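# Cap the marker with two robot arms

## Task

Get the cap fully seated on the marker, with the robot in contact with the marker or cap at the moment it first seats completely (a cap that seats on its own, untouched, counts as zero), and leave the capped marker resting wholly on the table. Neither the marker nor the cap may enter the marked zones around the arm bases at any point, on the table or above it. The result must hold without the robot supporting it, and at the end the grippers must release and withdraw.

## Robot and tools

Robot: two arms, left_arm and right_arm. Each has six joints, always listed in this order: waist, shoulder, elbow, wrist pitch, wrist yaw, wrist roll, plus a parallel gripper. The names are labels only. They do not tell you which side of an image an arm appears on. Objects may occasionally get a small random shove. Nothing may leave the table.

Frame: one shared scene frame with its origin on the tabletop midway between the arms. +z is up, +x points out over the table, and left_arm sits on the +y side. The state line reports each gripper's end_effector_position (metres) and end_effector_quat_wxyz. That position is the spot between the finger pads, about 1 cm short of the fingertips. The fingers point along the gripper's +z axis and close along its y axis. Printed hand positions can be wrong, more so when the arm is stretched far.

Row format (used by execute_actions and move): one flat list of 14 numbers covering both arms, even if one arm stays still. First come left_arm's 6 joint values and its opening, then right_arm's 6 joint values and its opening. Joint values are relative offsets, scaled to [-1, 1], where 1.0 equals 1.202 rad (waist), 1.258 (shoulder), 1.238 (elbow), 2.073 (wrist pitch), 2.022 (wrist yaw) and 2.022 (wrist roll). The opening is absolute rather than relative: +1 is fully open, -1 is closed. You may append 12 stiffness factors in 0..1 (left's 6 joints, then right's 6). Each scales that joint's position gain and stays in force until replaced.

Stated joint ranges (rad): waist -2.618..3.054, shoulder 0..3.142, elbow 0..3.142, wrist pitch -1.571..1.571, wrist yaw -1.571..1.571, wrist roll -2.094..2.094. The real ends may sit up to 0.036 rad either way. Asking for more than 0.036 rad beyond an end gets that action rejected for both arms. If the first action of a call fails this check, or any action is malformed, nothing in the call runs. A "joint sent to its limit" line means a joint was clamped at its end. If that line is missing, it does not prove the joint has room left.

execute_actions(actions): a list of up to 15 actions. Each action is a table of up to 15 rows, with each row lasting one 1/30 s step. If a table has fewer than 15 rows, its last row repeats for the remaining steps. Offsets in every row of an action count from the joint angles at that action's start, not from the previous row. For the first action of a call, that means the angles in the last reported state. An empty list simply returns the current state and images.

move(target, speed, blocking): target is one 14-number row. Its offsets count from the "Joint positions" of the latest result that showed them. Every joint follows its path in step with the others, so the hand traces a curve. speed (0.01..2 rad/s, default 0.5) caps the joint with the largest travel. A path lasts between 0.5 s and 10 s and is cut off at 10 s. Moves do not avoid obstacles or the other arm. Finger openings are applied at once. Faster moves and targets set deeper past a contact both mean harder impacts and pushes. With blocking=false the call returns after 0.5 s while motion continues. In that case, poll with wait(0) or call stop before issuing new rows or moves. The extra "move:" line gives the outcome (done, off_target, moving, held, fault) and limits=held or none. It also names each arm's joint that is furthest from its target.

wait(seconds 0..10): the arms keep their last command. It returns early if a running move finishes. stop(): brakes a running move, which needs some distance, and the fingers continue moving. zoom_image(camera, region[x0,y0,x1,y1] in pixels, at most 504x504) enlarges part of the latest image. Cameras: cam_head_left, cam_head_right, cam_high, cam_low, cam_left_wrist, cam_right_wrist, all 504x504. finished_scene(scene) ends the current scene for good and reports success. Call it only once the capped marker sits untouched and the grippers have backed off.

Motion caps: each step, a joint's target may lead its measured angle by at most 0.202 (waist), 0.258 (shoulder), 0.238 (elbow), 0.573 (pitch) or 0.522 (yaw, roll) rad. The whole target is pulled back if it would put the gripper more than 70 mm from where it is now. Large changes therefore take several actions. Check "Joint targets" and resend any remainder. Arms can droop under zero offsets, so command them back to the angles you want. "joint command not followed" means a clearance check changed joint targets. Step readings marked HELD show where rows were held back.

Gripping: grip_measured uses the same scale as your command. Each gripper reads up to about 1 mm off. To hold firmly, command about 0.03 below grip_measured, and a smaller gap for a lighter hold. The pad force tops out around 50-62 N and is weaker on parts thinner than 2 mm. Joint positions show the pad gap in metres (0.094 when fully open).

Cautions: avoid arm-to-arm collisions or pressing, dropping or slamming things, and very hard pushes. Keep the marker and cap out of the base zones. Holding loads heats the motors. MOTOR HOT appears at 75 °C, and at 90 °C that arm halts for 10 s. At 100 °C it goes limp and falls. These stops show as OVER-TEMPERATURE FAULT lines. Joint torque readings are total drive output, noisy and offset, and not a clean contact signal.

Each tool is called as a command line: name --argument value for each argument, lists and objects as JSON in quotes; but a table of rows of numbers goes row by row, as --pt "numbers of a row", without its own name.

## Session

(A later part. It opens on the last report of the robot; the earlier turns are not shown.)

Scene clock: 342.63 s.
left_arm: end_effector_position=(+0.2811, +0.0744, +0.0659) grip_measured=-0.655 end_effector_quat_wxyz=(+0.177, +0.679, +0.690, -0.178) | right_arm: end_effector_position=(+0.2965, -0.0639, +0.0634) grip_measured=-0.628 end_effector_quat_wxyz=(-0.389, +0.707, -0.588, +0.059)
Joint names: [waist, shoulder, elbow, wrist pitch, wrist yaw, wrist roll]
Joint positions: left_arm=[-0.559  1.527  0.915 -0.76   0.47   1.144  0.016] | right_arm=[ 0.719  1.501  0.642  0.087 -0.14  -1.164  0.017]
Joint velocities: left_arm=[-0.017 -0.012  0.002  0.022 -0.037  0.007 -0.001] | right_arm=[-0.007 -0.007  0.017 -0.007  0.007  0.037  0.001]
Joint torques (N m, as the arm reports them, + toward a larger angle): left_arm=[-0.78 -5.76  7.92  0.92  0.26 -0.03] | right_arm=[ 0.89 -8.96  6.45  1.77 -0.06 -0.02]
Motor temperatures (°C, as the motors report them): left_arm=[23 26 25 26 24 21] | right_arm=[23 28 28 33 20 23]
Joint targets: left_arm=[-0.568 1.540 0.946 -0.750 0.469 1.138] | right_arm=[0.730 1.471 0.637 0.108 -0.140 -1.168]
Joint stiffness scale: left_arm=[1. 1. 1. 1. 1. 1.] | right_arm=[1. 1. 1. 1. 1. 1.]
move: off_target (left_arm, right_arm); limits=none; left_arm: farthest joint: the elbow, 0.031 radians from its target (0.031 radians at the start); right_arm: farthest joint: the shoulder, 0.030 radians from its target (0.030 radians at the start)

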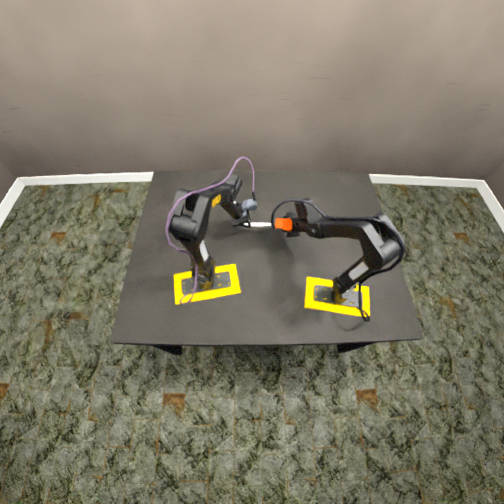

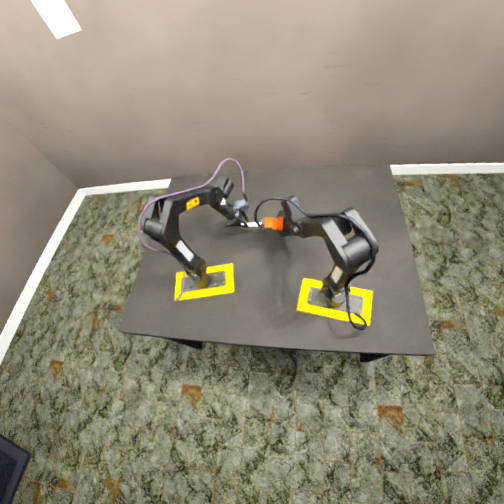

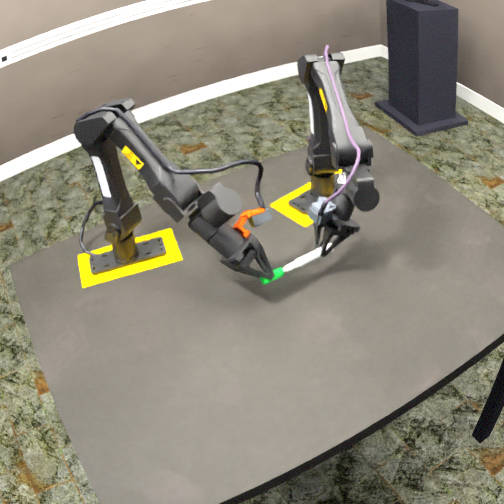

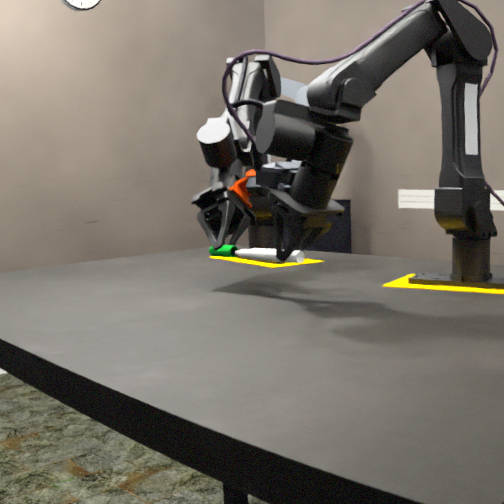

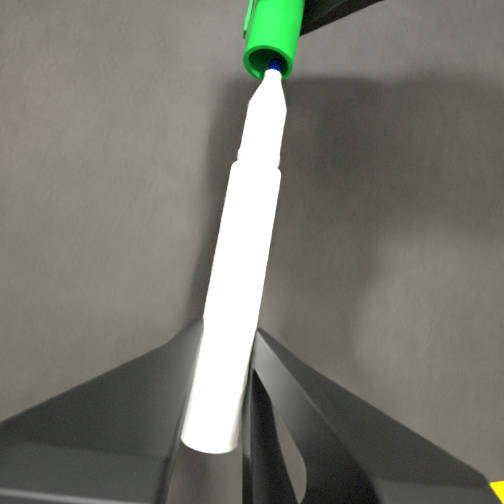

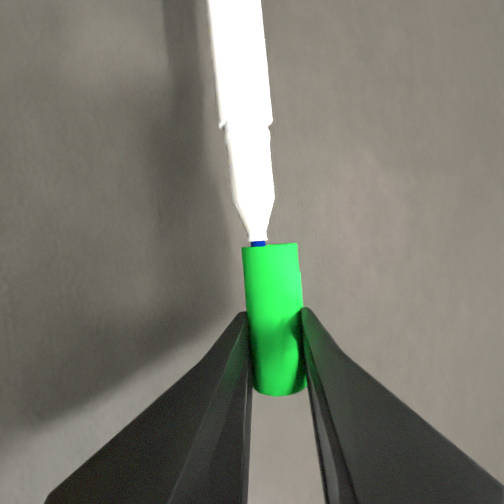

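move --target '[-0.007,0.01,0.042,0.005,0,-0.003,-0.72,0.009,-0.024,-0.004,0.01,0,-0.002,-0.7]' --speed 0.03

Scene clock: 352.53 s.
left_arm: end_effector_position=(+0.2885, +0.0720, +0.0724) grip_measured=-0.655 end_effector_quat_wxyz=(+0.188, +0.680, +0.687, -0.172) | right_arm: end_effector_position=(+0.2976, -0.0642, +0.0641) grip_measured=-0.628 end_effector_quat_wxyz=(-0.390, +0.706, -0.588, +0.062)
Joint names: [waist, shoulder, elbow, wrist pitch, wrist yaw, wrist roll]
Joint positions: left_arm=[-0.559  1.527  0.938 -0.758  0.468  1.143  0.016] | right_arm=[ 0.719  1.501  0.642  0.092 -0.136 -1.164  0.017]
Joint velocities: left_arm=[ 0.002  0.002  0.002 -0.081  0.022  0.022 -0.001] | right_arm=[ 0.002  0.002 -0.012  0.007  0.051 -0.007 -0.001]
Joint torques (N m, as the arm reports them, + toward a larger angle): left_arm=[-0.73 -5.85  7.91  0.92  0.3  -0.03] | right_arm=[ 0.89 -8.96  6.47  1.73 -0.09 -0.02]
Motor temperatures (°C, as the motors report them): left_arm=[23 26 26 26 24 21] | right_arm=[23 28 28 33 20 23]
Joint targets: left_arm=[-0.567 1.540 0.967 -0.750 0.470 1.138] | right_arm=[0.730 1.471 0.637 0.108 -0.140 -1.168]
Joint stiffness scale: left_arm=[1. 1. 1. 1. 1. 1.] | right_arm=[1. 1. 1. 1. 1. 1.]
move: off_target (left_arm, right_arm); limits=none; left_arm: farthest joint: the elbow, 0.029 radians from its target (0.052 radians at the start); right_arm: farthest joint: the shoulder, 0.030 radians from its target (0.030 radians at the start)

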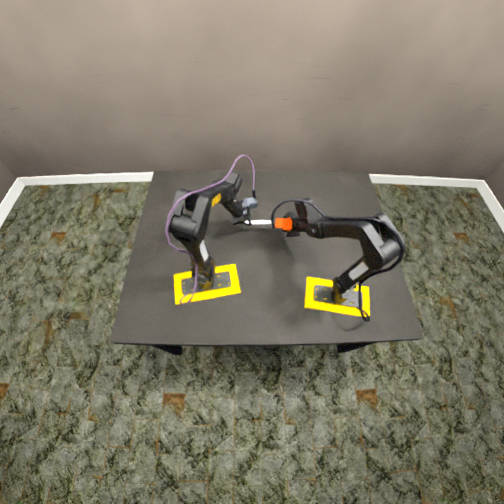

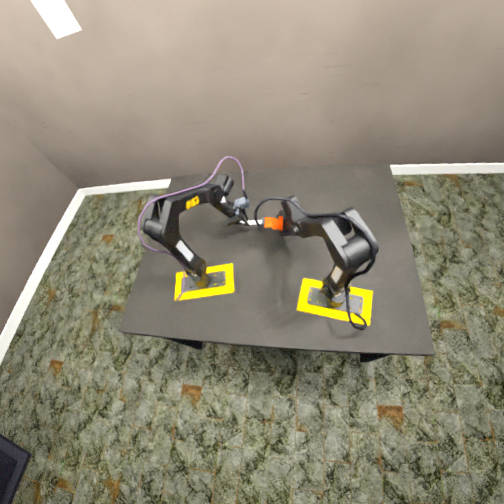

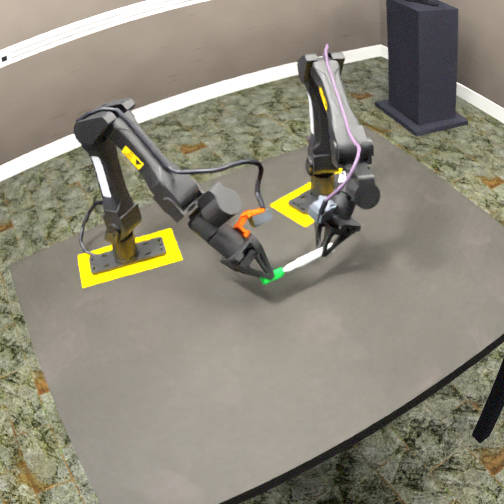

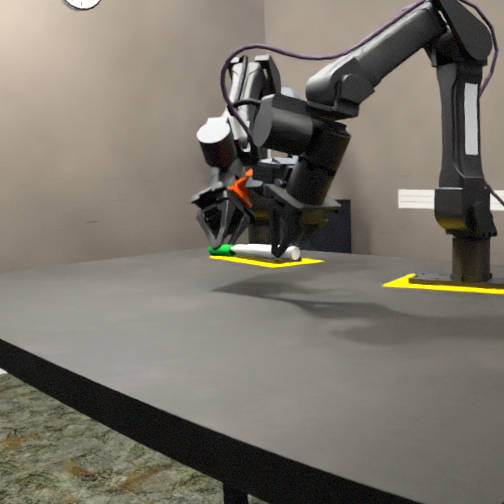

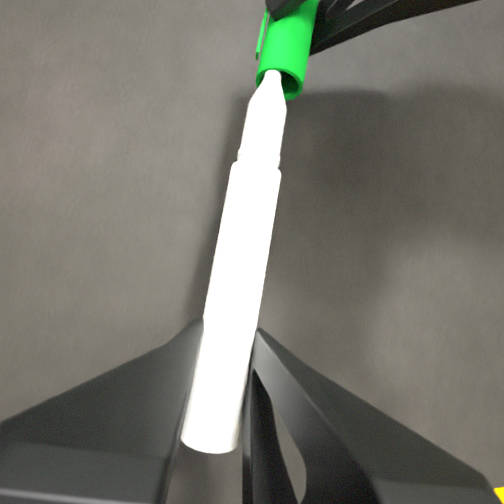

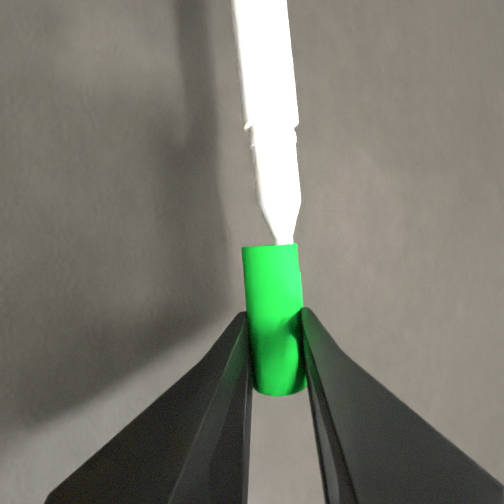

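move --target '[-0.0375,0.016,0.024,0,-0.003,-0.023,-0.72,0.009,-0.024,-0.004,0.008,0,-0.002,-0.7]' --speed 0.04

Scene clock: 361.47 s.
left_arm: end_effector_position=(+0.2829, +0.0649, +0.0715) grip_measured=-0.655 end_effector_quat_wxyz=(+0.179, +0.679, +0.691, -0.174) | right_arm: end_effector_position=(+0.2978, -0.0644, +0.0641) grip_measured=-0.628 end_effector_quat_wxyz=(-0.390, +0.706, -0.588, +0.062)
Joint names: [waist, shoulder, elbow, wrist pitch, wrist yaw, wrist roll]
Joint positions: left_arm=[-0.594  1.527  0.938 -0.758  0.457  1.102  0.016] | right_arm=[ 0.719  1.501  0.642  0.092 -0.134 -1.164  0.017]
Joint velocities: left_arm=[ 0.007 -0.017 -0.017  0.007 -0.022 -0.007 -0.   ] | right_arm=[-0.012 -0.027  0.007  0.022 -0.066 -0.022 -0.001]
Joint torques (N m, as the arm reports them, + toward a larger angle): left_arm=[-0.91 -5.11  7.99  0.86  0.3  -0.01] | right_arm=[ 0.9  -8.96  6.44  1.73 -0.07 -0.02]
Motor temperatures (°C, as the motors report them): left_arm=[23 25 27 26 24 21] | right_arm=[23 28 28 34 20 23]
Joint targets: left_arm=[-0.604 1.548 0.968 -0.758 0.461 1.097] | right_arm=[0.730 1.471 0.637 0.108 -0.136 -1.168]
Joint stiffness scale: left_arm=[1. 1. 1. 1. 1. 1.] | right_arm=[1. 1. 1. 1. 1. 1.]
move: off_target (left_arm, right_arm); limits=none; left_arm: farthest joint: the elbow, 0.030 radians from its target (0.030 radians at the start); right_arm: farthest joint: the shoulder, 0.030 radians from its target (0.030 radians at the start)

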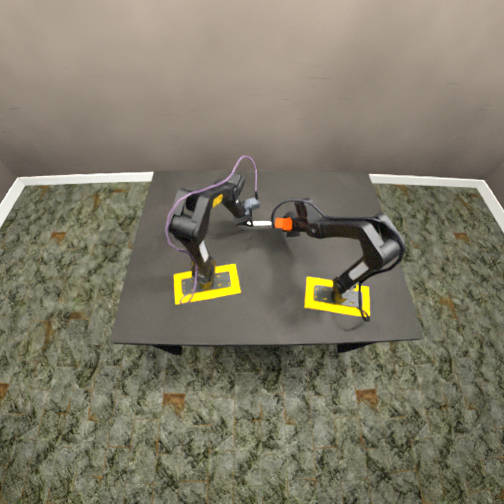

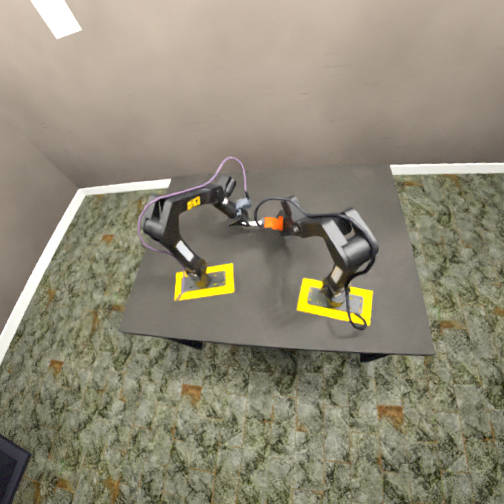

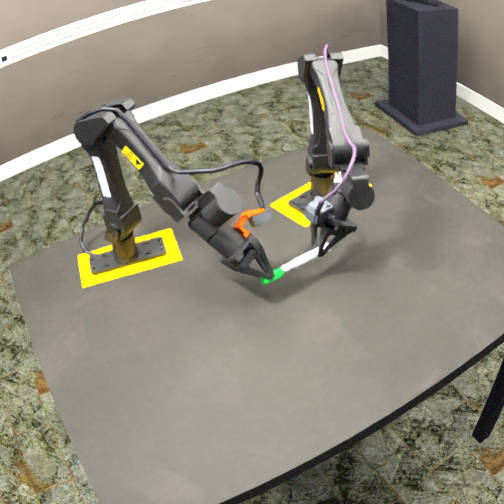

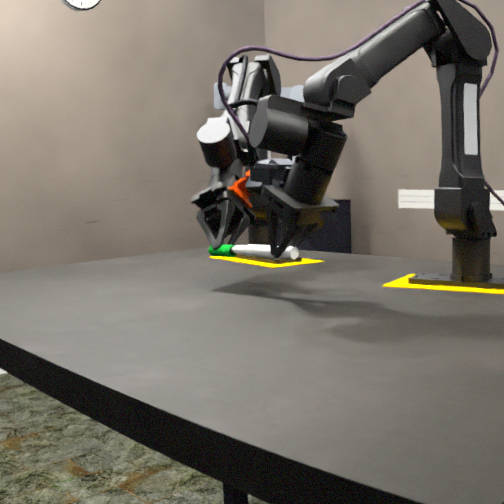

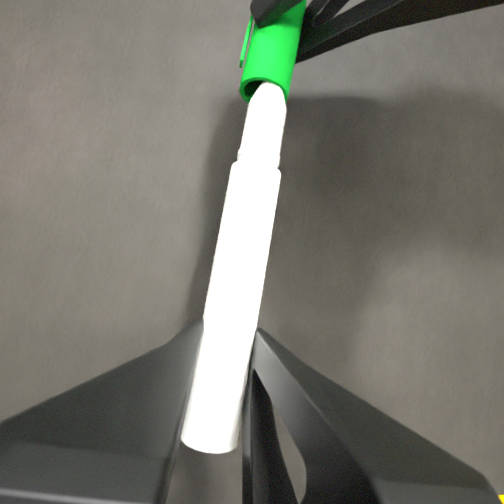

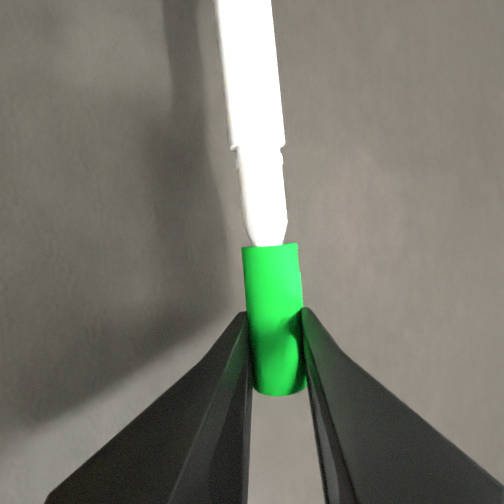

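move --target '[-0.069,0.016,0.022,0.031,-0.006,-0.044,-0.72,0.009,-0.024,-0.004,0.008,0,-0.002,-0.7]' --speed 0.05

Scene clock: 371.83 s.
left_arm: end_effector_position=(+0.2838, +0.0472, +0.0702) grip_measured=-0.655 end_effector_quat_wxyz=(+0.185, +0.676, +0.694, -0.164) | right_arm: end_effector_position=(+0.2978, -0.0644, +0.0641) grip_measured=-0.628 end_effector_quat_wxyz=(-0.390, +0.706, -0.588, +0.062)
Joint names: [waist, shoulder, elbow, wrist pitch, wrist yaw, wrist roll]
Joint positions: left_arm=[-0.664  1.535  0.938 -0.699  0.422  1.016  0.016] | right_arm=[ 0.719  1.501  0.642  0.092 -0.134 -1.164  0.017]
Joint velocities: left_arm=[-0.007 -0.012  0.017 -0.051  0.051 -0.007  0.001] | right_arm=[-0.007  0.022  0.002 -0.007  0.007  0.022 -0.   ]
Joint torques (N m, as the arm reports them, + toward a larger angle): left_arm=[-1.06 -6.06  7.85  1.    0.46 -0.03] | right_arm=[ 0.9  -8.95  6.46  1.73 -0.05 -0.02]
Motor temperatures (°C, as the motors report them): left_arm=[23 25 27 26 24 21] | right_arm=[23 28 28 34 20 23]
Joint targets: left_arm=[-0.677 1.547 0.965 -0.694 0.445 1.013] | right_arm=[0.730 1.471 0.637 0.108 -0.134 -1.168]
Joint stiffness scale: left_arm=[1. 1. 1. 1. 1. 1.] | right_arm=[1. 1. 1. 1. 1. 1.]
move: off_target (left_arm, right_arm); limits=none; left_arm: farthest joint: the elbow, 0.027 radians from its target (0.027 radians at the start); right_arm: farthest joint: the shoulder, 0.030 radians from its target (0.030 radians at the start)

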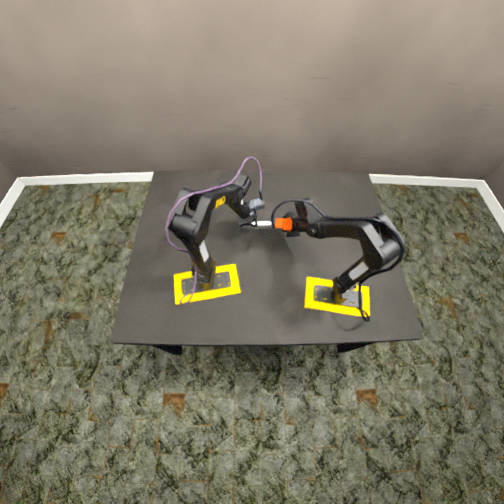

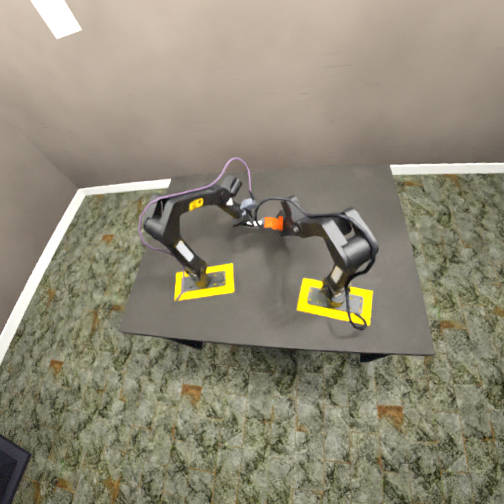

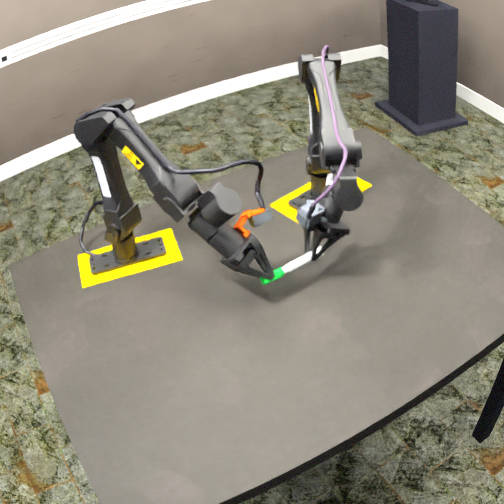

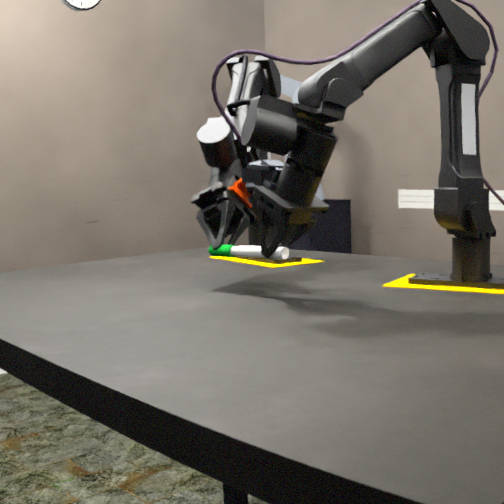

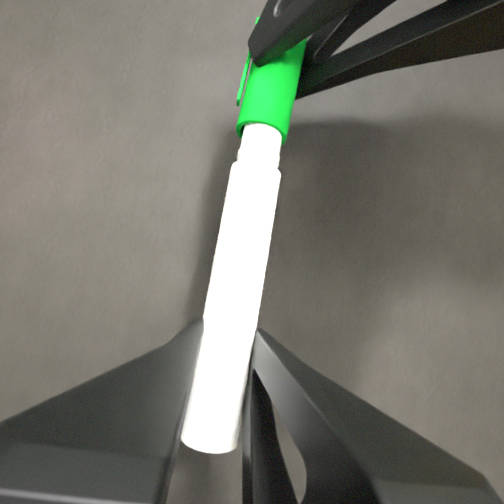

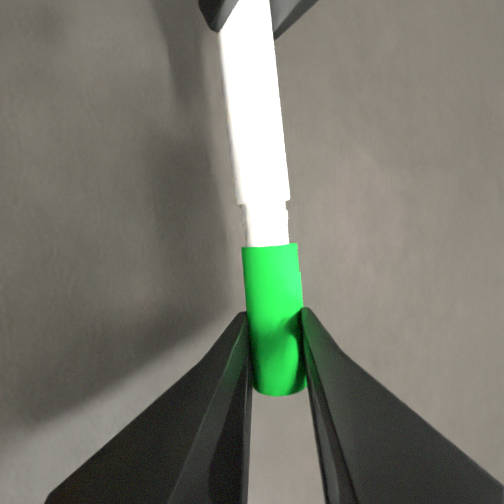

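move --target '[-0.065,0.012,0.022,0.027,-0.003,-0.04,-0.72,0.009,-0.024,-0.004,0.008,0,-0.002,-0.7]' --speed 0.05

Scene clock: 377.47 s.
left_arm: end_effector_position=(+0.2830, +0.0356, +0.0694) grip_measured=-0.655 end_effector_quat_wxyz=(+0.186, +0.671, +0.702, -0.149) | right_arm: end_effector_position=(+0.2983, -0.0675, +0.0624) grip_measured=-0.628 end_effector_quat_wxyz=(-0.384, +0.706, -0.591, +0.069)
Joint names: [waist, shoulder, elbow, wrist pitch, wrist yaw, wrist roll]
Joint positions: left_arm=[-0.723  1.535  0.938 -0.664  0.374  0.938  0.016] | right_arm=[ 0.719  1.501  0.642  0.084 -0.117 -1.165  0.017]
Joint velocities: left_arm=[-0.012 -0.007  0.002  0.095  0.007  0.066  0.   ] | right_arm=[-0.002 -0.007 -0.012 -0.037  0.051 -0.022  0.001]
Joint torques (N m, as the arm reports them, + toward a larger angle): left_arm=[-1.68 -5.88  7.9   1.18  0.63  0.  ] | right_arm=[ 0.89 -8.95  6.45  1.8  -0.22 -0.02]
Motor temperatures (°C, as the motors report them): left_arm=[23 25 27 26 24 21] | right_arm=[23 28 28 34 20 23]
Joint targets: left_arm=[-0.743 1.550 0.965 -0.643 0.416 0.935] | right_arm=[0.730 1.471 0.637 0.108 -0.134 -1.168]
Joint stiffness scale: left_arm=[1. 1. 1. 1. 1. 1.] | right_arm=[1. 1. 1. 1. 1. 1.]
move: off_target (left_arm, right_arm); limits=none; left_arm: farthest joint: the wrist yaw, 0.042 radians from its target (0.006 radians at the start); right_arm: farthest joint: the shoulder, 0.030 radians from its target (0.030 radians at the start)

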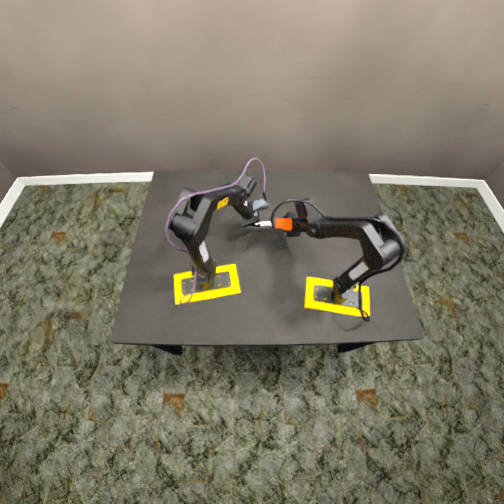

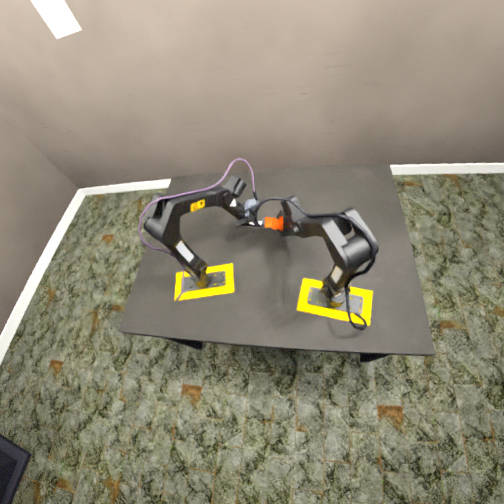

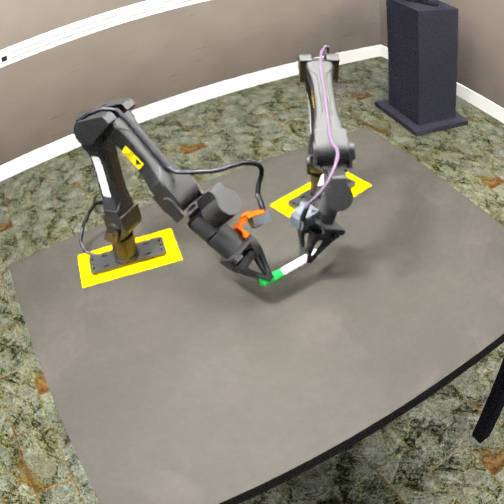

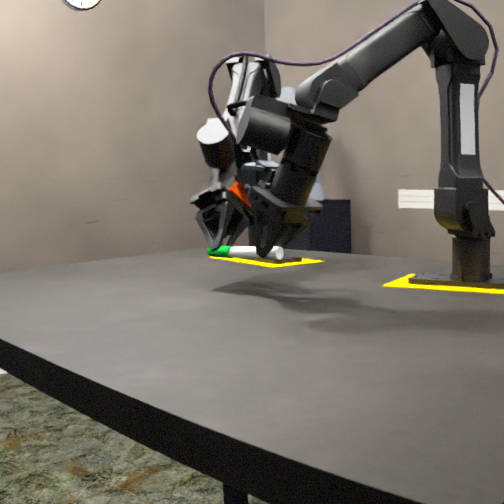

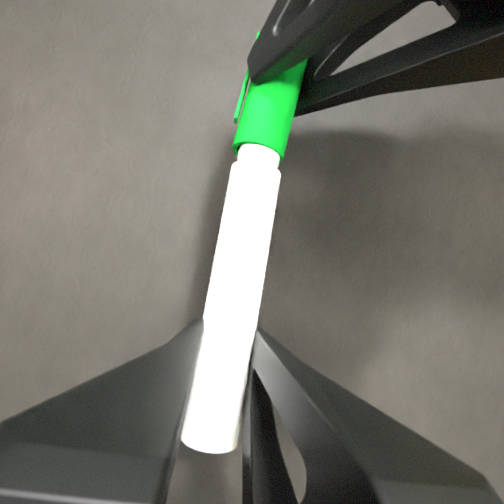

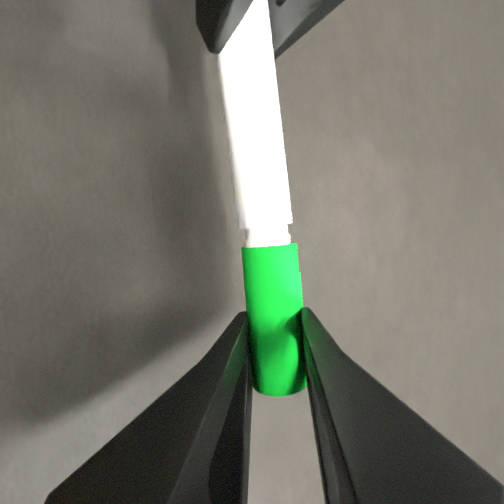

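move --target '[-0.058,0.012,0.022,0.018,0.045,-0.015,-0.72,0.03,-0.024,-0.004,0.012,-0.035,-0.002,-0.7]' --speed 0.05

Scene clock: 386.33 s.
left_arm: end_effector_position=(+0.2759, +0.0313, +0.0645) grip_measured=-0.655 end_effector_quat_wxyz=(+0.171, +0.673, +0.705, -0.144) | right_arm: end_effector_position=(+0.2912, -0.0703, +0.0544) grip_measured=-0.628 end_effector_quat_wxyz=(-0.369, +0.711, -0.595, +0.064)
Joint names: [waist, shoulder, elbow, wrist pitch, wrist yaw, wrist roll]
Joint positions: left_arm=[-0.76   1.544  0.938 -0.671  0.347  0.909  0.016] | right_arm=[ 0.723  1.501  0.631  0.061 -0.116 -1.165  0.017]
Joint velocities: left_arm=[-0.012 -0.012 -0.002 -0.051 -0.066 -0.007 -0.001] | right_arm=[-0.002 -0.002 -0.002 -0.066 -0.037  0.007  0.   ]
Joint torques (N m, as the arm reports them, + toward a larger angle): left_arm=[-2.93 -6.85  7.82  1.38  1.28  0.02] | right_arm=[ 2.61 -8.86  7.16  1.99 -0.71 -0.02]
Motor temperatures (°C, as the motors report them): left_arm=[23 25 27 27 24 21] | right_arm=[23 28 28 35 20 23]
Joint targets: left_arm=[-0.793 1.550 0.965 -0.626 0.465 0.908] | right_arm=[0.755 1.471 0.637 0.108 -0.188 -1.169]
Joint stiffness scale: left_arm=[1. 1. 1. 1. 1. 1.] | right_arm=[1. 1. 1. 1. 1. 1.]
move: off_target (left_arm, right_arm); limits=none; left_arm: farthest joint: the wrist yaw, 0.118 radians from its target (0.091 radians at the start); right_arm: farthest joint: the wrist yaw, 0.072 radians from its target (0.071 radians at the start)

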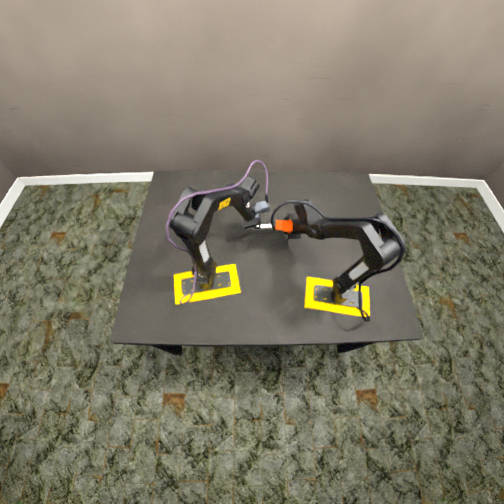

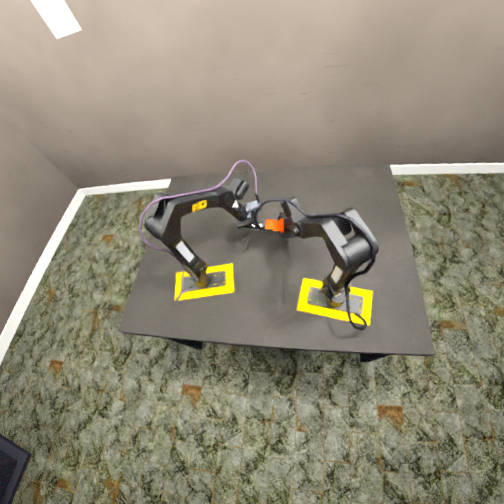

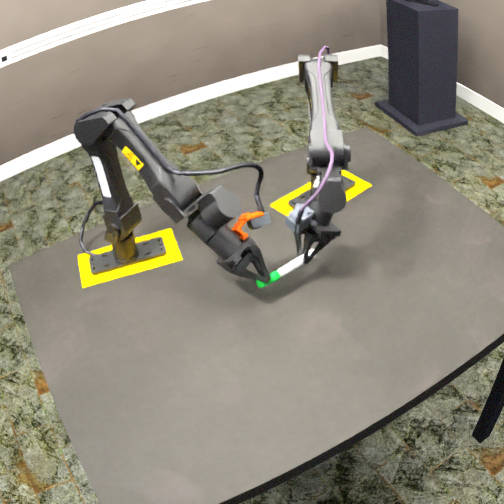

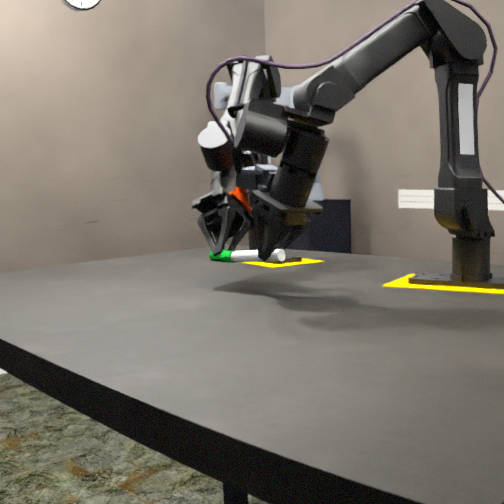

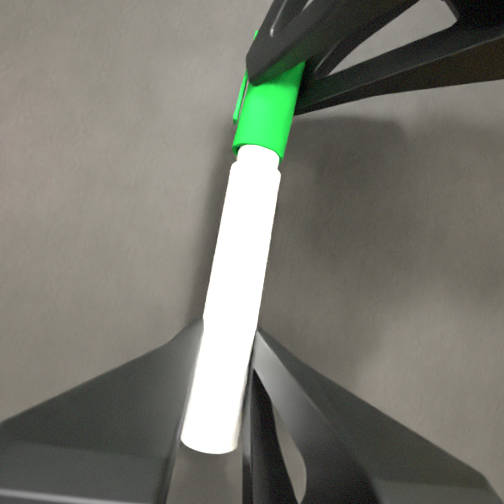

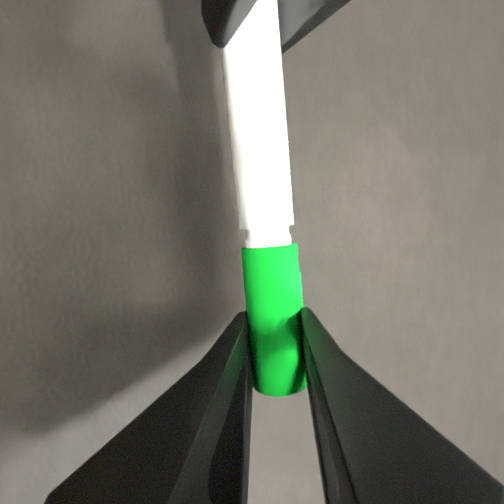

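move --target '[-0.06,0.008,0.022,0.03,0.12,0,-0.74,0.055,-0.024,0.02,0.04,-0.07,-0.002,-0.72]' --speed 0.08

Scene clock: 397.17 s.
left_arm: end_effector_position=(+0.2633, +0.0283, +0.0619) grip_measured=-0.655 end_effector_quat_wxyz=(+0.152, +0.675, +0.705, -0.157) | right_arm: end_effector_position=(+0.2803, -0.0646, +0.0499) grip_measured=-0.628 end_effector_quat_wxyz=(-0.358, +0.722, -0.589, +0.050)
Joint names: [waist, shoulder, elbow, wrist pitch, wrist yaw, wrist roll]
Joint positions: left_arm=[-0.782  1.55   0.938 -0.702  0.362  0.893  0.016] | right_arm=[ 0.746  1.499  0.631  0.029 -0.126 -1.165  0.017]
Joint velocities: left_arm=[-0.002  0.007 -0.007 -0.095  0.007 -0.037 -0.   ] | right_arm=[ 0.002  0.012  0.022 -0.022 -0.066 -0.007  0.001]
Joint torques (N m, as the arm reports them, + toward a larger angle): left_arm=[-4.57 -6.88  7.81  1.73  2.3   0.18] | right_arm=[ 3.51 -8.62  8.51  2.62 -1.28 -0.01]
Motor temperatures (°C, as the motors report them): left_arm=[23 25 27 27 26 21] | right_arm=[23 28 29 36 21 23]
Joint targets: left_arm=[-0.832 1.554 0.965 -0.609 0.589 0.909] | right_arm=[0.789 1.471 0.656 0.144 -0.258 -1.169]
Joint stiffness scale: left_arm=[1. 1. 1. 1. 1. 1.] | right_arm=[1. 1. 1. 1. 1. 1.]
move: off_target (left_arm, right_arm); limits=none; left_arm: farthest joint: the wrist yaw, 0.227 radians from its target (0.243 radians at the start); right_arm: farthest joint: the wrist yaw, 0.132 radians from its target (0.141 radians at the start)

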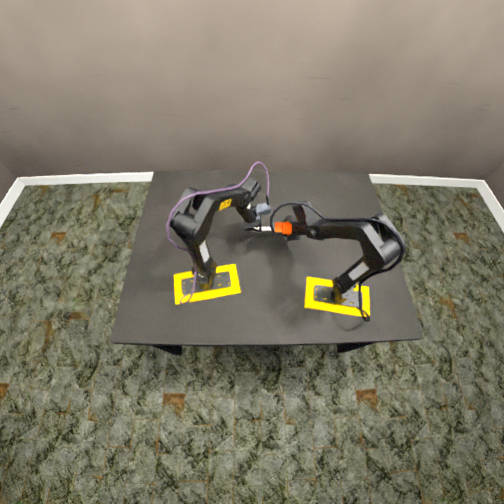

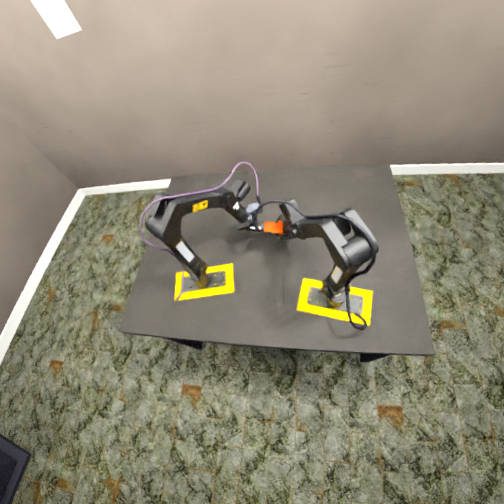

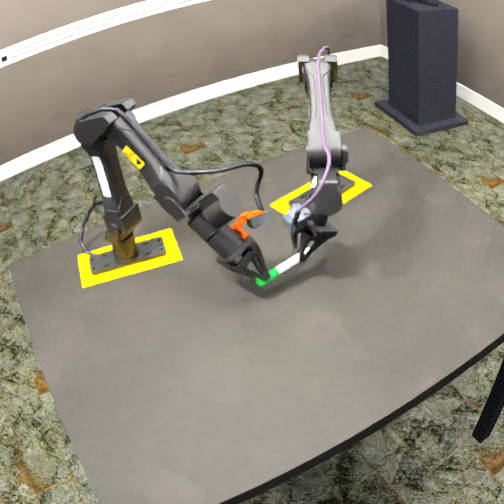

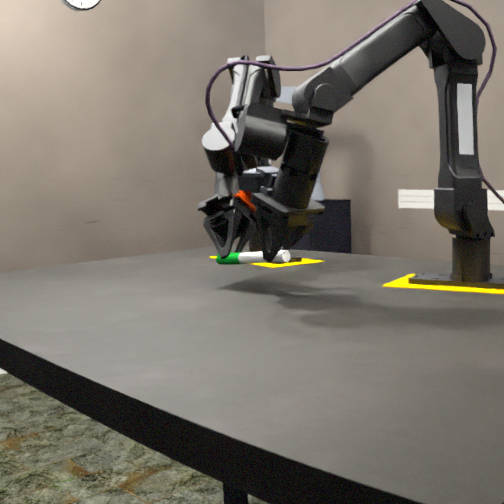

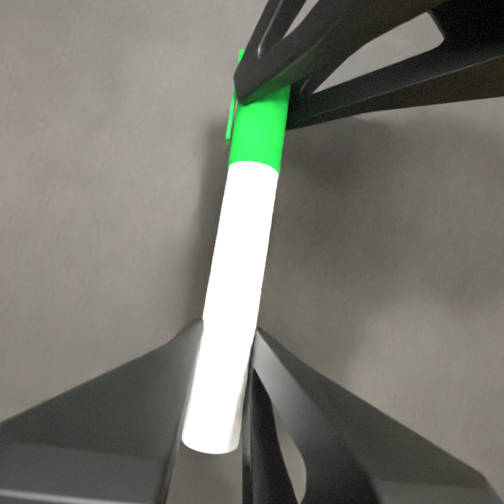

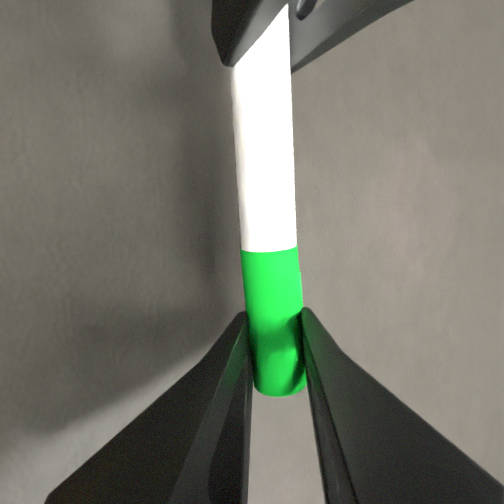

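execute_actions --actions '[[[0,0,0.02,0,0,0,-0.74,0,0,0,0,0,0,-0.72]],[[0,0,0.02,0,0,0,-0.74,0,0,0,0,0,0,-0.3]],[[0,0,0.02,0,0,0,-0.74,0,0,0,0,0,0,0.4]],[[0,0,0.02,0,0,0,-0.74,0,0,0,0,0,0,0.4]]]'

Scene clock: 406.63 s.
left_arm: end_effector_position=(+0.2648, +0.0310, +0.0608) grip_measured=-0.655 end_effector_quat_wxyz=(+0.150, +0.674, +0.708, -0.150) | right_arm: end_effector_position=(+0.2804, -0.0660, +0.0491) grip_measured=+0.398 end_effector_quat_wxyz=(-0.356, +0.722, -0.591, +0.052)
Joint names: [waist, shoulder, elbow, wrist pitch, wrist yaw, wrist roll]
Joint positions: left_arm=[-0.78   1.55   0.938 -0.704  0.347  0.891  0.016] | right_arm=[ 0.745  1.499  0.631  0.026 -0.121 -1.165  0.066]
Joint velocities: left_arm=[ 0.007 -0.027  0.012  0.037  0.007 -0.037 -0.001] | right_arm=[-0.002  0.002  0.002 -0.022 -0.007  0.007 -0.001]
Joint torques (N m, as the arm reports them, + toward a larger angle): left_arm=[ 0.05 -7.35  7.61  0.93  0.2   0.03] | right_arm=[-0.01 -5.83  6.72  1.48 -0.05  0.02]
Motor temperatures (°C, as the motors report them): left_arm=[24 25 27 28 28 21] | right_arm=[23 28 29 39 22 23]
Joint targets: left_arm=[-0.780 1.550 0.963 -0.704 0.347 0.891] | right_arm=[0.745 1.499 0.631 0.026 -0.121 -1.165]
Joint stiffness scale: left_arm=[1. 1. 1. 1. 1. 1.] | right_arm=[1. 1. 1. 1. 1. 1.]
Step readings (joint positions; steps 1 to 15: 1st action; 16 to 30: 2nd action; 31 to 45: 3rd action; 46 to 60: 4th action):
0: left_arm=[-0.782 1.550 0.938 -0.702 0.363 0.893] | right_arm=[0.746 1.499 0.631 0.029 -0.126 -1.165]
1: left_arm=[-0.780 1.550 0.938 -0.704 0.351 0.891] | right_arm=[0.745 1.499 0.631 0.025 -0.121 -1.165]
2: left_arm=[-0.780 1.550 0.938 -0.704 0.348 0.891] | right_arm=[0.745 1.499 0.631 0.026 -0.121 -1.165]
4: left_arm=[-0.780 1.550 0.938 -0.704 0.348 0.891] | right_arm=[0.745 1.499 0.631 0.026 -0.121 -1.165]
8: left_arm=[-0.780 1.550 0.938 -0.704 0.348 0.891] | right_arm=[0.745 1.499 0.631 0.026 -0.121 -1.165]
15: left_arm=[-0.780 1.550 0.938 -0.704 0.348 0.891] | right_arm=[0.745 1.499 0.631 0.026 -0.121 -1.165]
16: left_arm=[-0.780 1.550 0.938 -0.704 0.347 0.891] | right_arm=[0.745 1.499 0.631 0.026 -0.121 -1.165]
17: left_arm=[-0.780 1.550 0.938 -0.704 0.347 0.891] | right_arm=[0.745 1.499 0.631 0.026 -0.121 -1.165]
19: left_arm=[-0.780 1.550 0.938 -0.704 0.347 0.891] | right_arm=[0.745 1.499 0.631 0.026 -0.121 -1.165]
23: left_arm=[-0.780 1.550 0.938 -0.704 0.347 0.891] | right_arm=[0.745 1.499 0.631 0.026 -0.121 -1.165]
30: left_arm=[-0.780 1.550 0.938 -0.704 0.347 0.891] | right_arm=[0.745 1.499 0.631 0.026 -0.121 -1.165]
31: left_arm=[-0.780 1.550 0.938 -0.704 0.347 0.891] | right_arm=[0.745 1.499 0.631 0.026 -0.121 -1.165]
32: left_arm=[-0.780 1.550 0.938 -0.704 0.347 0.891] | right_arm=[0.745 1.499 0.631 0.026 -0.121 -1.165]
34: left_arm=[-0.780 1.550 0.938 -0.704 0.347 0.891] | right_arm=[0.745 1.499 0.631 0.026 -0.121 -1.165]
38: left_arm=[-0.780 1.550 0.938 -0.704 0.347 0.891] | right_arm=[0.745 1.499 0.631 0.026 -0.121 -1.165]
45: left_arm=[-0.780 1.550 0.938 -0.704 0.347 0.891] | right_arm=[0.745 1.499 0.631 0.026 -0.121 -1.165]
46: left_arm=[-0.780 1.550 0.938 -0.704 0.347 0.891] | right_arm=[0.745 1.499 0.631 0.026 -0.121 -1.165]
47: left_arm=[-0.780 1.550 0.938 -0.704 0.347 0.891] | right_arm=[0.745 1.499 0.631 0.026 -0.121 -1.165]
49: left_arm=[-0.780 1.550 0.938 -0.704 0.347 0.891] | right_arm=[0.745 1.499 0.631 0.026 -0.121 -1.165]
53: left_arm=[-0.780 1.550 0.938 -0.704 0.347 0.891] | right_arm=[0.745 1.499 0.631 0.026 -0.121 -1.165]
60: Joint positions above

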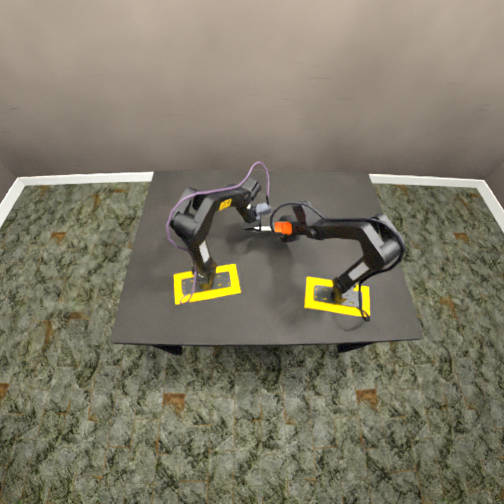

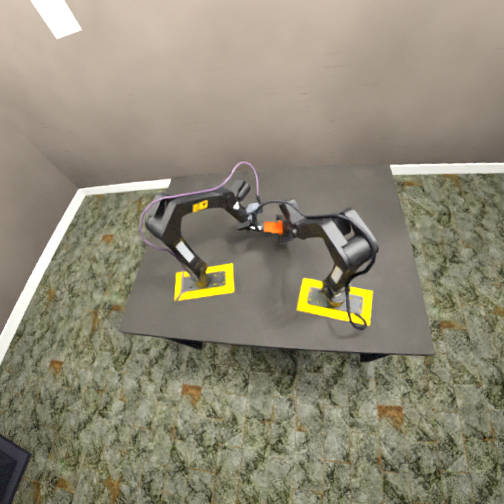

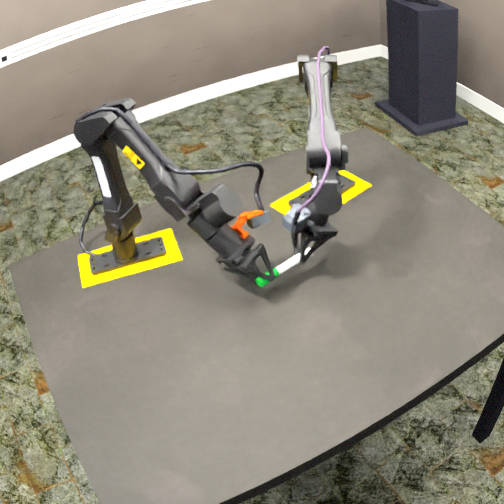

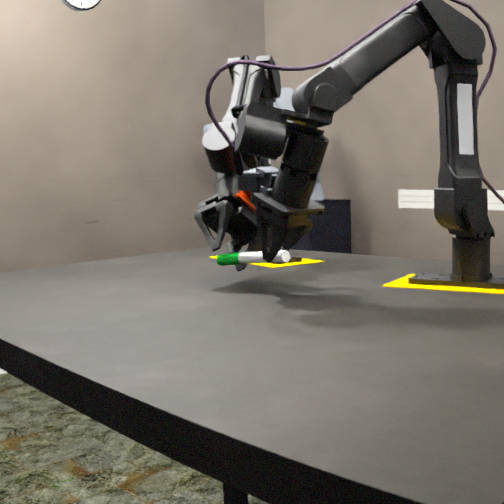

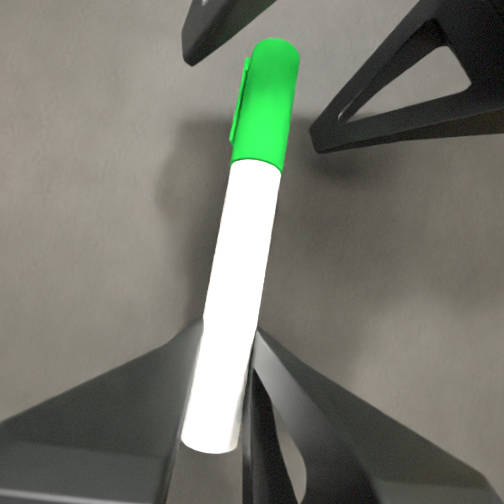

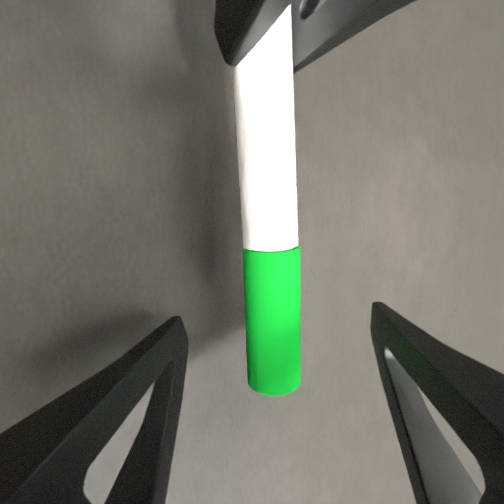

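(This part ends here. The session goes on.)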